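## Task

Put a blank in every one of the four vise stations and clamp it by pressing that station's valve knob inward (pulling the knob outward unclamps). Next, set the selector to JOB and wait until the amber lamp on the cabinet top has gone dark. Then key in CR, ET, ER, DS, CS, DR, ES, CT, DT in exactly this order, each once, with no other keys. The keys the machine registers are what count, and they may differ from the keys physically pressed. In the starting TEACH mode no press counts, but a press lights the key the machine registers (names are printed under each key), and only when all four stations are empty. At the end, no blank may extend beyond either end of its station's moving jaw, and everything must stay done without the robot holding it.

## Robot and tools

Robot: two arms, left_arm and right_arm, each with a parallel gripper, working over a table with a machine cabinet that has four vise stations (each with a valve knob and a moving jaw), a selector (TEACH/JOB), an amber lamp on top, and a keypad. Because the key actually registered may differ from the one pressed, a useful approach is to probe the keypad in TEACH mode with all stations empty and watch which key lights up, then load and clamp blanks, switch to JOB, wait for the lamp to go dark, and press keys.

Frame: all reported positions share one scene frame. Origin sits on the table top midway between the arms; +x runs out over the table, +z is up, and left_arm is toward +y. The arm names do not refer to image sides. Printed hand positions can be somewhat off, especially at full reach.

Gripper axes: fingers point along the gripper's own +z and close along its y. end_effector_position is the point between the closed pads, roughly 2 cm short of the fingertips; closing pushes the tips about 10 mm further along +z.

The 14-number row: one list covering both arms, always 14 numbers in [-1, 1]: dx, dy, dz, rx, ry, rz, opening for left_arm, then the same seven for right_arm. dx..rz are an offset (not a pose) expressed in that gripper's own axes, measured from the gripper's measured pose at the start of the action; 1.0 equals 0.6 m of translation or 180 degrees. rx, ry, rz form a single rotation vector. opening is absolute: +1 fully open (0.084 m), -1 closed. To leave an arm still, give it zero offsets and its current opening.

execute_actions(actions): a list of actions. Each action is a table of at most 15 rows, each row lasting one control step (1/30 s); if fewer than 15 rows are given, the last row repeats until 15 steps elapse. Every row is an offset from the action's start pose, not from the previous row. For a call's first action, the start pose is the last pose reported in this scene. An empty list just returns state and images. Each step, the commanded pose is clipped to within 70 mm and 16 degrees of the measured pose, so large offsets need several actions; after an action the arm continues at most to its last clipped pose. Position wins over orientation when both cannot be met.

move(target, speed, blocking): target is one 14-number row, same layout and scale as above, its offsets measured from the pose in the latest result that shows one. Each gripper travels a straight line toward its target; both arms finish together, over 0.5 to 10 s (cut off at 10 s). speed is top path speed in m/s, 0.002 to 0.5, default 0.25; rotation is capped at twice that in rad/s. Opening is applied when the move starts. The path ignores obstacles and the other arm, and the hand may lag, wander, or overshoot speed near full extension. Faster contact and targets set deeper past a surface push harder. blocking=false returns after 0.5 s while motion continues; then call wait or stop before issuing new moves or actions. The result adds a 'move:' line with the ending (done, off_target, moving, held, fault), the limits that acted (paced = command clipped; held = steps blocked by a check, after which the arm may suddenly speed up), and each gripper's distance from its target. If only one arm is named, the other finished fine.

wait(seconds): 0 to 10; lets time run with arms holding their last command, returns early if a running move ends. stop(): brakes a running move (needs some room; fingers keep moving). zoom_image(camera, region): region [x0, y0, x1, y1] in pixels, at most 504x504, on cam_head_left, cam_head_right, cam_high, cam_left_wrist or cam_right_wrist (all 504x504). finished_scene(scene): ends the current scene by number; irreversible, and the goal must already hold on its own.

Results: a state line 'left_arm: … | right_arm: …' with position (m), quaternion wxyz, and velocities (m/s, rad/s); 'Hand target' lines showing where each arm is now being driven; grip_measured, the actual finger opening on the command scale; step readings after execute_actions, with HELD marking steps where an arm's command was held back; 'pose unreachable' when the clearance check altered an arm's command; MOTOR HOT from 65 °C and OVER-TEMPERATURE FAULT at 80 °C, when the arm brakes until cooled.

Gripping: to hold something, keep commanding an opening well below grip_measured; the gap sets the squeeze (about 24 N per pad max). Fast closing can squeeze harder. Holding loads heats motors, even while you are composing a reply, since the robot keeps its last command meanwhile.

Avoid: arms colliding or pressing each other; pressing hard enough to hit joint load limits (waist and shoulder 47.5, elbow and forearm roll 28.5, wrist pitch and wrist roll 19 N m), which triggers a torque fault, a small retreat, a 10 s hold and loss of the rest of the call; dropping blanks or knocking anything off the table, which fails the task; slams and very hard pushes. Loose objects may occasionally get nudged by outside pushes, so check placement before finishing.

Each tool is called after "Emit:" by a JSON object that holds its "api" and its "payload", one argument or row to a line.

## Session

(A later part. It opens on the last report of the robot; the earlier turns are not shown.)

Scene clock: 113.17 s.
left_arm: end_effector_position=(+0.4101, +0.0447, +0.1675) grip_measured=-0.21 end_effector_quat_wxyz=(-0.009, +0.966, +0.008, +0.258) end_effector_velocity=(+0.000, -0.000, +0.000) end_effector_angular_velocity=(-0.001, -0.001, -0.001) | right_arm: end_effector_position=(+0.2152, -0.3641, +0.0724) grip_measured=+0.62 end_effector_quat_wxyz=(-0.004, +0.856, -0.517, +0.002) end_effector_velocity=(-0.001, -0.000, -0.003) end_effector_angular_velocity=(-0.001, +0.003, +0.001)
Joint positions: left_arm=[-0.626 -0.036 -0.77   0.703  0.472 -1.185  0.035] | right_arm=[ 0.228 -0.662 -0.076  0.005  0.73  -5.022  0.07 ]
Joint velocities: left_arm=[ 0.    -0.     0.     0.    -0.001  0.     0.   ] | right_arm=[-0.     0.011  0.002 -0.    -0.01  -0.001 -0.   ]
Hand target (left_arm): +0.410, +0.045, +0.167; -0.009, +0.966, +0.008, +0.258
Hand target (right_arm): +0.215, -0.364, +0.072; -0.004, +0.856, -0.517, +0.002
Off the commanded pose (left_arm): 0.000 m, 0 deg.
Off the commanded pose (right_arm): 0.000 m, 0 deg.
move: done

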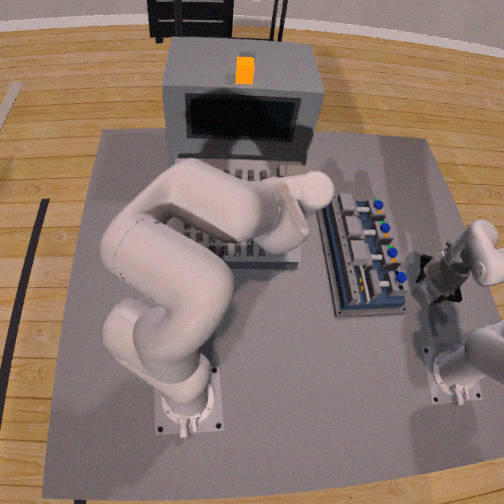

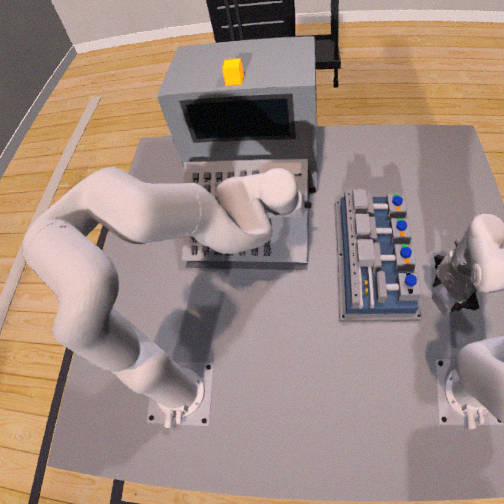

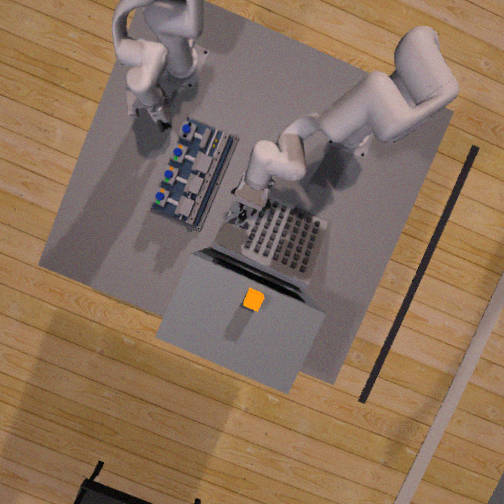

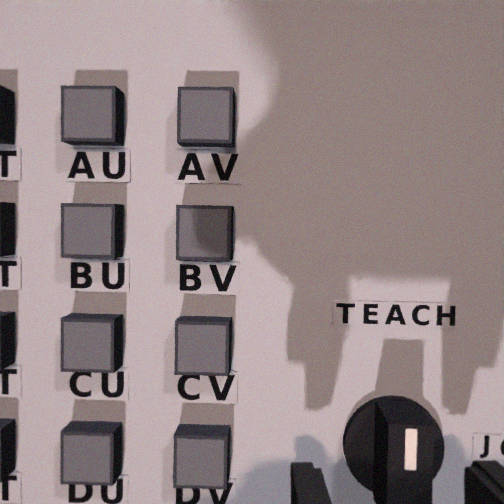

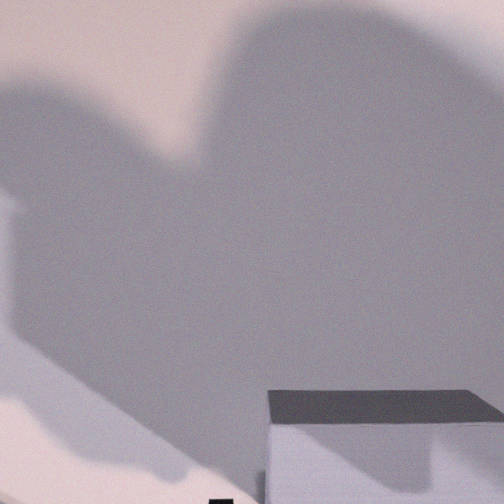

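Emit:
{"api": "move", "payload": {
  "target": [0,0,-0.03,0,0,0,-0.2,0,0.001,0.052,0,0,0,0.62],
  "speed": 0.08
}}

Emit:
{"api": "execute_actions", "payload": {
  "actions": [
    [[0,0,0,0,0,0,-0.2,0,0,0,0,0,0,0.52],[0,0,0,0,0,0,-0.2,0,0,0,0,0,0,0.45],[0,0,0,0,0,0,-0.2,0,0,0,0,0,0,0.4],[0,0,0,0,0,0,-0.2,0,0,0,0,0,0,0.35],[0,0,0,0,0,0,-0.2,0,0,0,0,0,0,0.3],[0,0,0,0,0,0,-0.2,0,0,0,0,0,0,0.2],[0,0,0,0,0,0,-0.2,0,0,0,0,0,0,0.1],[0,0,0,0,0,0,-0.2,0,0,0,0,0,0,0],[0,0,0,0,0,0,-0.2,0,0,0,0,0,0,-0.2]]
  ]
}}

Emit:
{"api": "move", "payload": {
  "target": [0,-0.1,0,0,0,0,-0.2,0,0,-0.21,0,0,0.154,-0.2],
  "speed": 0.35
}}

Emit:
{"api": "move", "payload": {
  "target": [0,0,0,0,0,0,-0.2,-0.347,-0.042,0,0,0,0,-0.2],
  "speed": 0.35
}}

Emit:
{"api": "move", "payload": {
  "target": [0,0,0,0,0,0,-0.2,0,0,0.068,0,0,0,-0.2],
  "speed": 0.12
}}

Scene clock: 115.40 s.
left_arm: end_effector_position=(+0.4011, +0.0444, +0.1829) grip_measured=-0.21 end_effector_quat_wxyz=(-0.009, +0.966, +0.008, +0.258) end_effector_velocity=(+0.000, -0.001, +0.001) end_effector_angular_velocity=(-0.002, -0.000, +0.000) | right_arm: end_effector_position=(+0.2149, -0.3641, +0.0414) grip_measured=+0.62 end_effector_quat_wxyz=(-0.004, +0.856, -0.517, +0.002) end_effector_velocity=(+0.000, -0.000, -0.001) end_effector_angular_velocity=(+0.000, -0.001, -0.001)
Joint positions: left_arm=[-0.647 -0.089 -0.758  0.663  0.514 -1.155  0.035] | right_arm=[ 0.228 -0.513 -0.048  0.006  0.551 -5.023  0.07 ]
Joint velocities: left_arm=[-0.001 -0.001 -0.001 -0.002  0.     0.    -0.   ] | right_arm=[-0.001  0.007  0.001  0.001 -0.009 -0.     0.   ]
Hand target (left_arm): +0.401, +0.044, +0.183; -0.009, +0.966, +0.008, +0.258
Hand target (right_arm): +0.215, -0.364, +0.041; -0.004, +0.856, -0.517, +0.002
Off the commanded pose (left_arm): 0.000 m, 0 deg.
Off the commanded pose (right_arm): 0.000 m, 0 deg.
move: done

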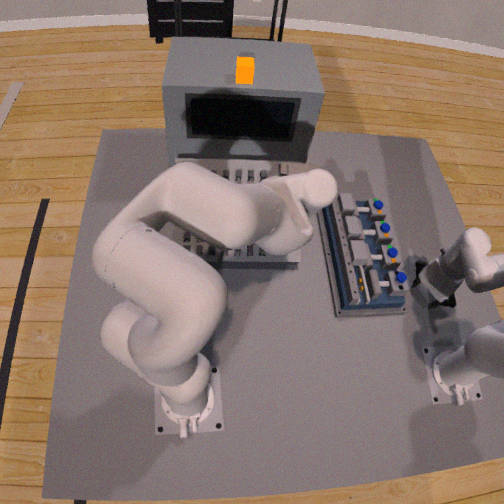

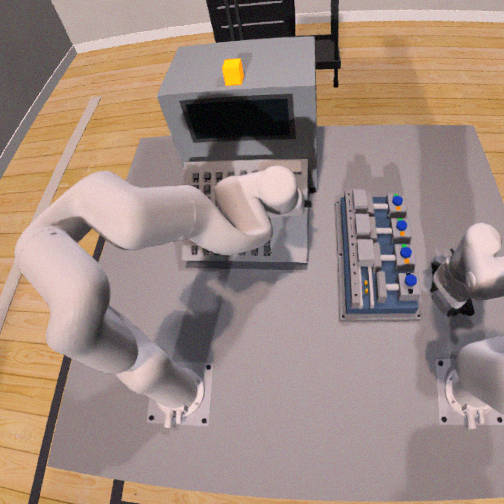

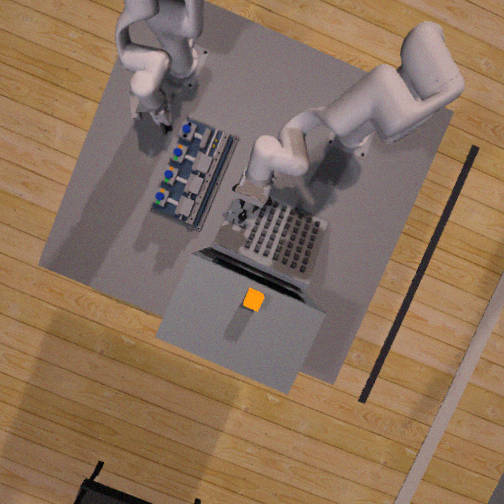

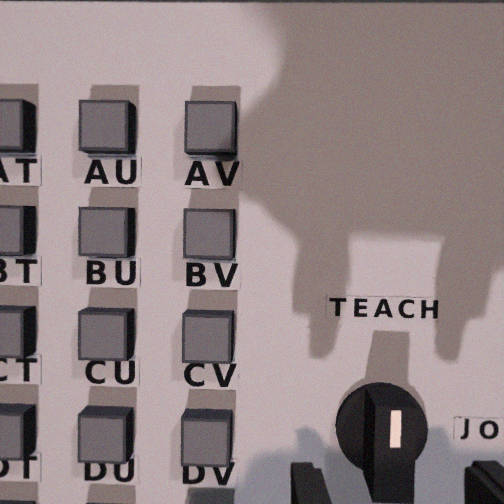

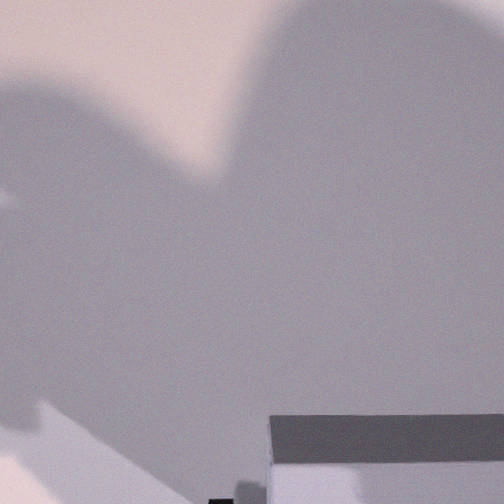

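Scene clock: 115.90 s.
left_arm: end_effector_position=(+0.4011, +0.0444, +0.1829) grip_measured=-0.21 end_effector_quat_wxyz=(-0.009, +0.966, +0.008, +0.258) end_effector_velocity=(-0.000, -0.000, -0.000) end_effector_angular_velocity=(-0.001, +0.001, +0.001) | right_arm: end_effector_position=(+0.2150, -0.3641, +0.0415) grip_measured=+0.37 end_effector_quat_wxyz=(-0.004, +0.856, -0.517, +0.002) end_effector_velocity=(-0.000, -0.000, -0.000) end_effector_angular_velocity=(-0.001, -0.000, +0.001)
Joint positions: left_arm=[-0.647 -0.089 -0.758  0.663  0.514 -1.155  0.035] | right_arm=[ 0.228 -0.513 -0.048  0.006  0.551 -5.023  0.06 ]
Joint velocities: left_arm=[ 0.     0.     0.    -0.001 -0.     0.     0.   ] | right_arm=[ 0.    -0.     0.    -0.001 -0.     0.     0.   ]
Hand target (left_arm): +0.401, +0.044, +0.183; -0.009, +0.966, +0.008, +0.258
Hand target (right_arm): +0.215, -0.364, +0.041; -0.004, +0.856, -0.517, +0.002
Off the commanded pose (left_arm): 0.000 m, 0 deg.
Off the commanded pose (right_arm): 0.000 m, 0 deg.
Step readings (end_effector_position):
0: left_arm (+0.4011, +0.0444, +0.1829) | right_arm (+0.2149, -0.3641, +0.0414)
1: left_arm (+0.4011, +0.0443, +0.1829) | right_arm (+0.2149, -0.3641, +0.0414)
2: left_arm (+0.4011, +0.0443, +0.1830) | right_arm (+0.2149, -0.3641, +0.0414)
4: left_arm (+0.4011, +0.0444, +0.1829) | right_arm (+0.2149, -0.3641, +0.0414)
8: left_arm (+0.4011, +0.0444, +0.1829) | right_arm (+0.2150, -0.3641, +0.0415)
15: end_effector_position above

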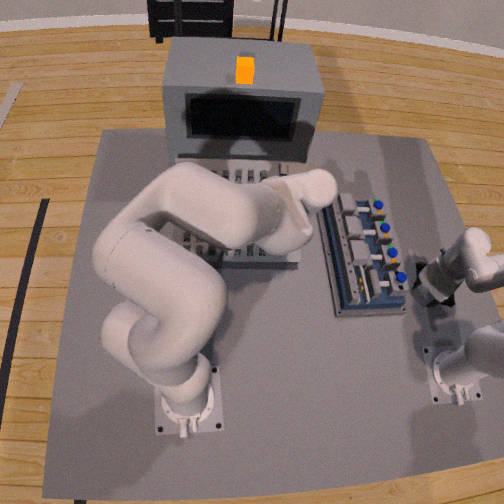

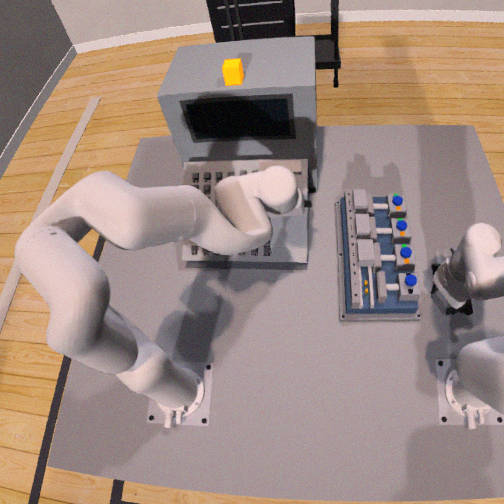

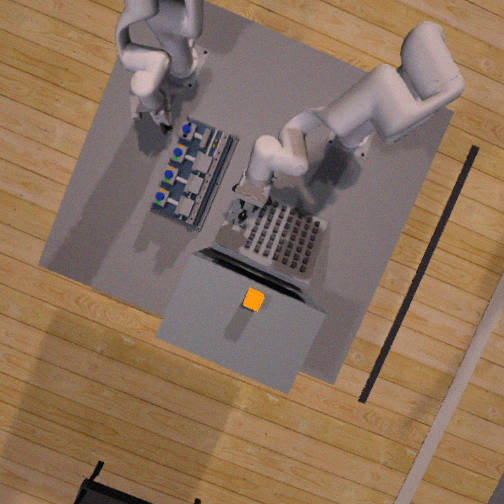

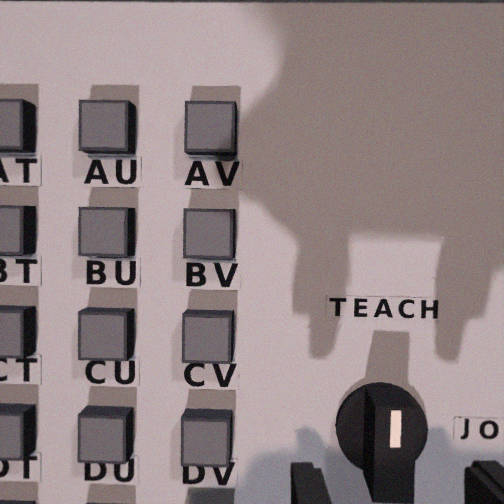

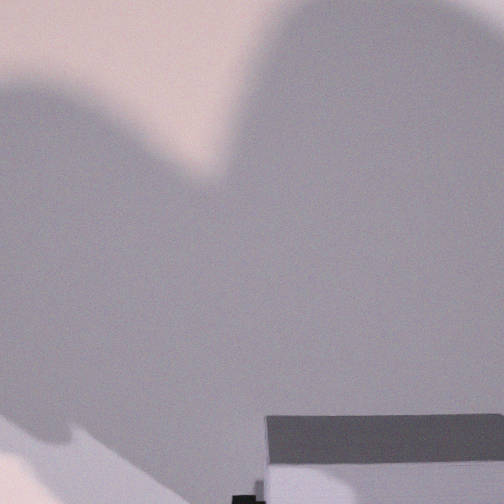

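Scene clock: 117.17 s.
left_arm: end_effector_position=(+0.4001, +0.1042, +0.1838) grip_measured=-0.21 end_effector_quat_wxyz=(-0.009, +0.966, +0.008, +0.258) end_effector_velocity=(+0.000, +0.001, +0.001) end_effector_angular_velocity=(-0.001, -0.001, +0.001) | right_arm: end_effector_position=(+0.2142, -0.3651, +0.1670) grip_measured=+0.37 end_effector_quat_wxyz=(-0.004, +0.707, -0.707, +0.001) end_effector_velocity=(+0.000, +0.000, +0.003) end_effector_angular_velocity=(+0.000, -0.003, -0.002)
Joint positions: left_arm=[-0.516 -0.205 -0.625  0.62   0.441 -1.009  0.035] | right_arm=[ 0.224 -0.904 -0.252  0.003  1.148 -4.539  0.06 ]
Joint velocities: left_arm=[ 0.002 -0.001  0.    -0.001 -0.001  0.002  0.   ] | right_arm=[ 0.001 -0.006 -0.005 -0.     0.007  0.004  0.   ]
Hand target (left_arm): +0.400, +0.104, +0.184; -0.009, +0.966, +0.008, +0.258
Hand target (right_arm): +0.214, -0.365, +0.167; -0.005, +0.707, -0.707, +0.002
Off the commanded pose (left_arm): 0.000 m, 0 deg.
Off the commanded pose (right_arm): 0.001 m, 0 deg.
move: done

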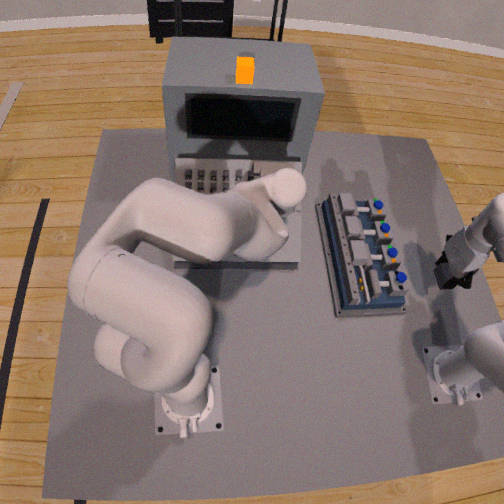

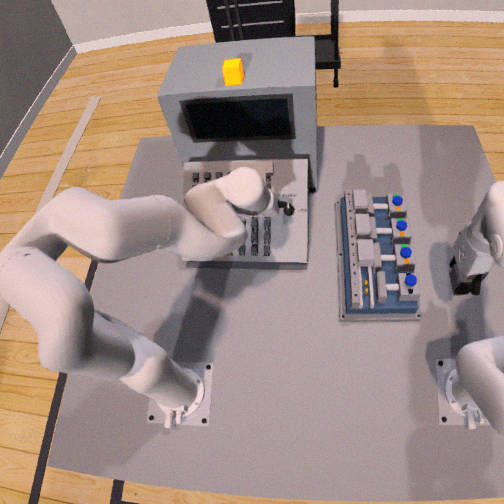

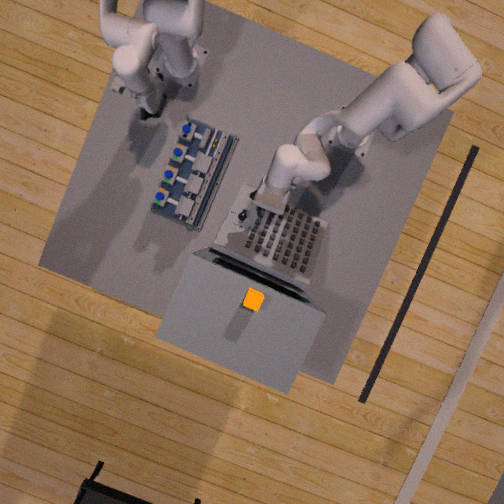

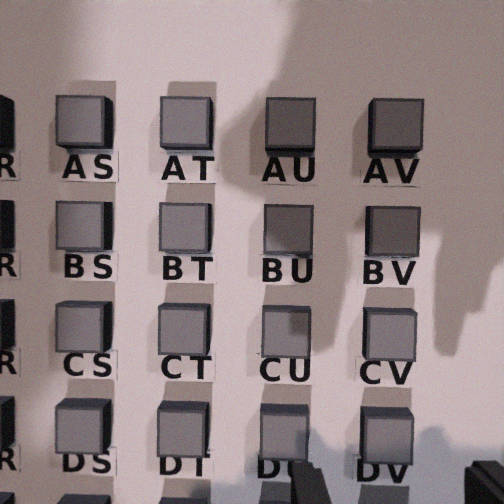

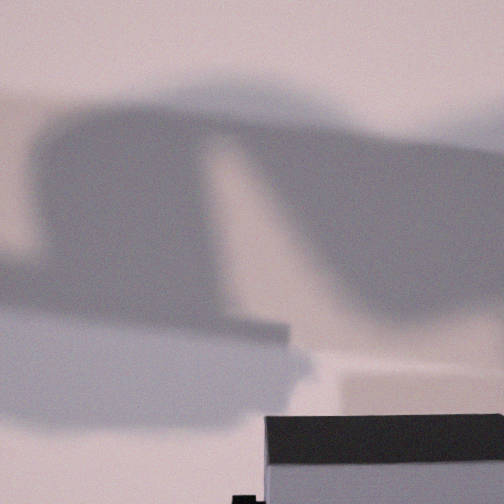

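Scene clock: 118.43 s.
left_arm: end_effector_position=(+0.4001, +0.1042, +0.1838) grip_measured=-0.21 end_effector_quat_wxyz=(-0.009, +0.966, +0.008, +0.258) end_effector_velocity=(+0.000, -0.000, +0.001) end_effector_angular_velocity=(+0.000, -0.002, -0.001) | right_arm: end_effector_position=(+0.2392, -0.1566, +0.1683) grip_measured=+0.37 end_effector_quat_wxyz=(-0.005, +0.707, -0.707, +0.000) end_effector_velocity=(+0.000, +0.001, -0.001) end_effector_angular_velocity=(-0.004, +0.001, +0.002)
Joint positions: left_arm=[-0.516 -0.205 -0.625  0.62   0.441 -1.009  0.035] | right_arm=[ 0.827 -0.352 -0.607 -0.001  0.948 -3.934  0.06 ]
Joint velocities: left_arm=[-0.    -0.001 -0.001  0.002  0.    -0.    -0.   ] | right_arm=[ 0.003  0.008 -0.005 -0.002  0.001  0.002 -0.   ]
Hand target (left_arm): +0.400, +0.104, +0.184; -0.009, +0.966, +0.008, +0.258
Hand target (right_arm): +0.239, -0.156, +0.168; -0.005, +0.707, -0.707, +0.000
Off the commanded pose (left_arm): 0.000 m, 0 deg.
Off the commanded pose (right_arm): 0.000 m, 0 deg.
move: done

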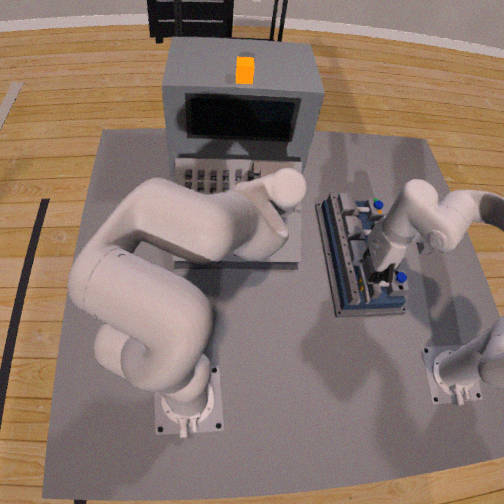

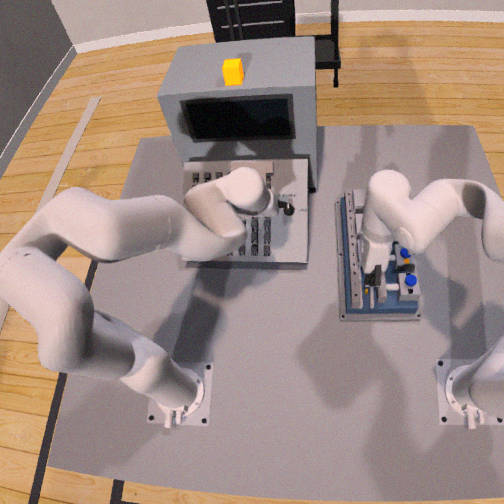

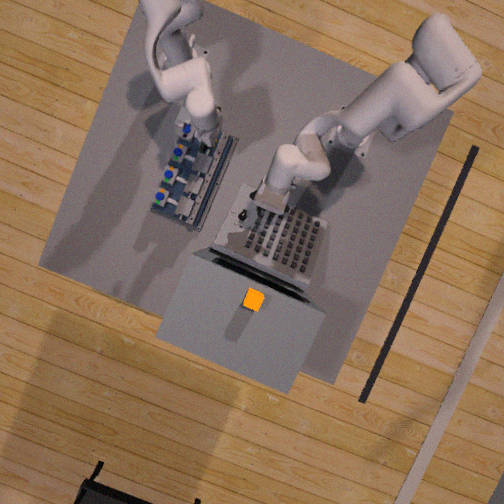

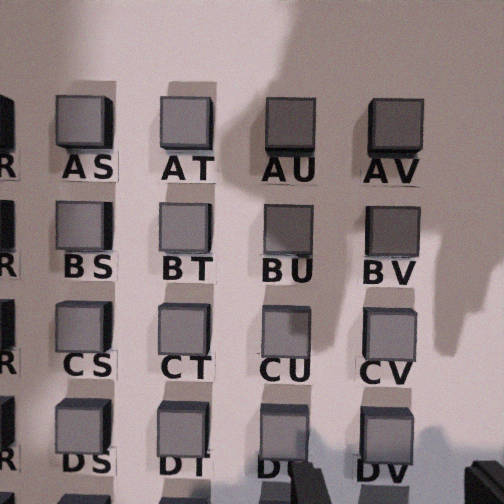

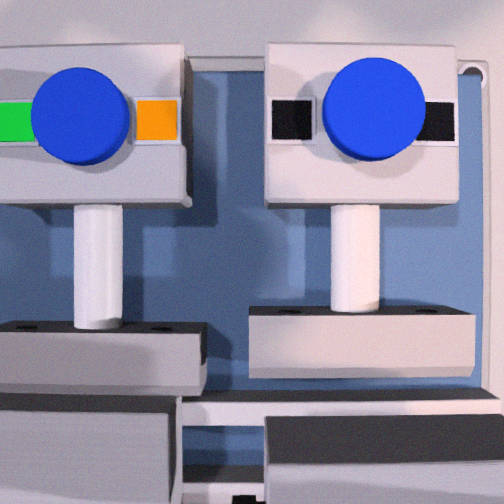

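Scene clock: 119.27 s.
left_arm: end_effector_position=(+0.4001, +0.1042, +0.1838) grip_measured=-0.21 end_effector_quat_wxyz=(-0.009, +0.966, +0.008, +0.258) end_effector_velocity=(-0.000, -0.000, -0.000) end_effector_angular_velocity=(-0.000, -0.000, -0.002) | right_arm: end_effector_position=(+0.2395, -0.1561, +0.1280) grip_measured=+0.37 end_effector_quat_wxyz=(-0.006, +0.707, -0.707, +0.000) end_effector_velocity=(-0.000, -0.000, -0.003) end_effector_angular_velocity=(-0.000, +0.002, -0.002)
Joint positions: left_arm=[-0.516 -0.205 -0.625  0.62   0.441 -1.009  0.035] | right_arm=[ 0.827 -0.276 -0.545 -0.001  0.81  -3.934  0.06 ]
Joint velocities: left_arm=[-0.001  0.     0.001  0.001 -0.002 -0.     0.   ] | right_arm=[-0.     0.005  0.003  0.002 -0.007  0.     0.   ]
Hand target (left_arm): +0.400, +0.104, +0.184; -0.009, +0.966, +0.008, +0.258
Hand target (right_arm): +0.239, -0.156, +0.128; -0.005, +0.707, -0.707, +0.000
Off the commanded pose (left_arm): 0.000 m, 0 deg.
Off the commanded pose (right_arm): 0.000 m, 0 deg.
move: done

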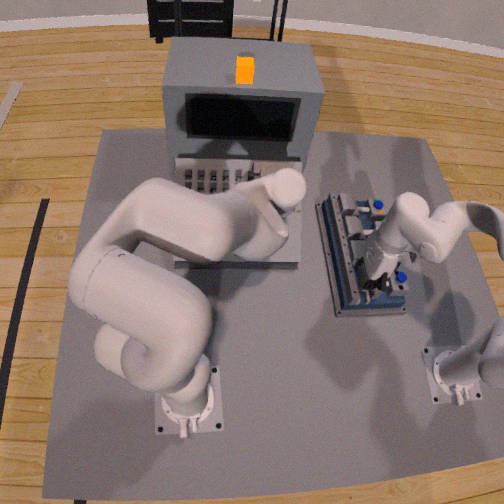

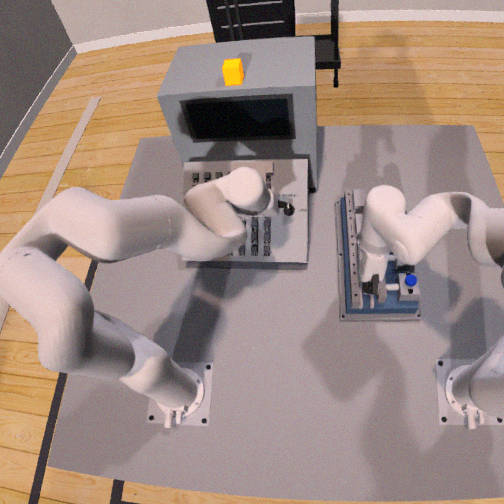

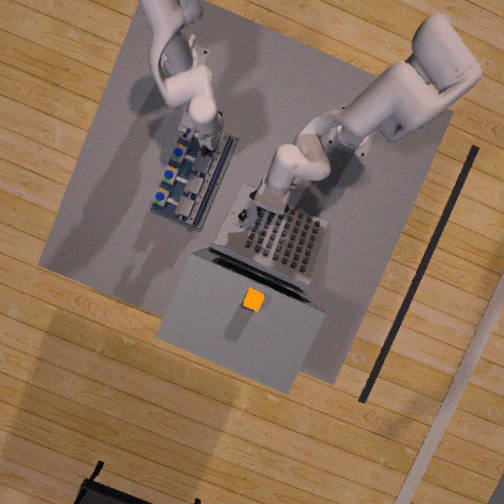

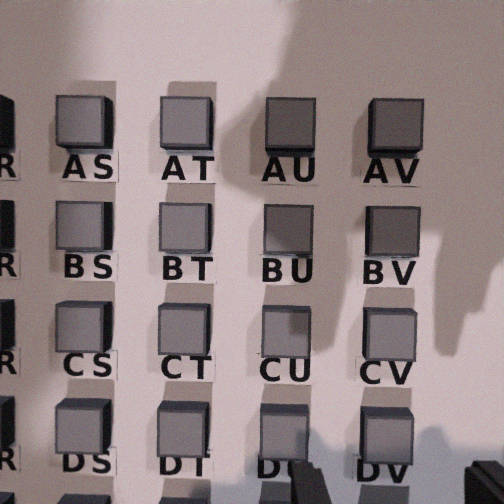

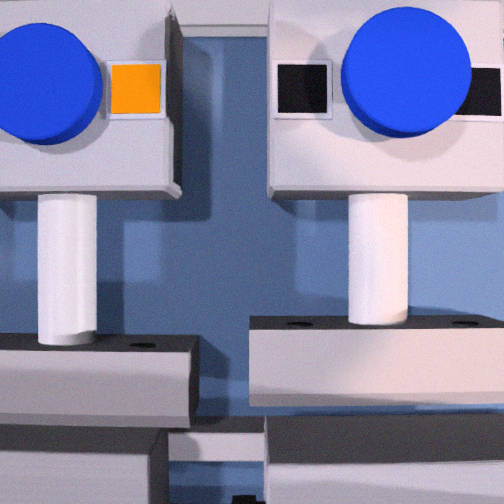

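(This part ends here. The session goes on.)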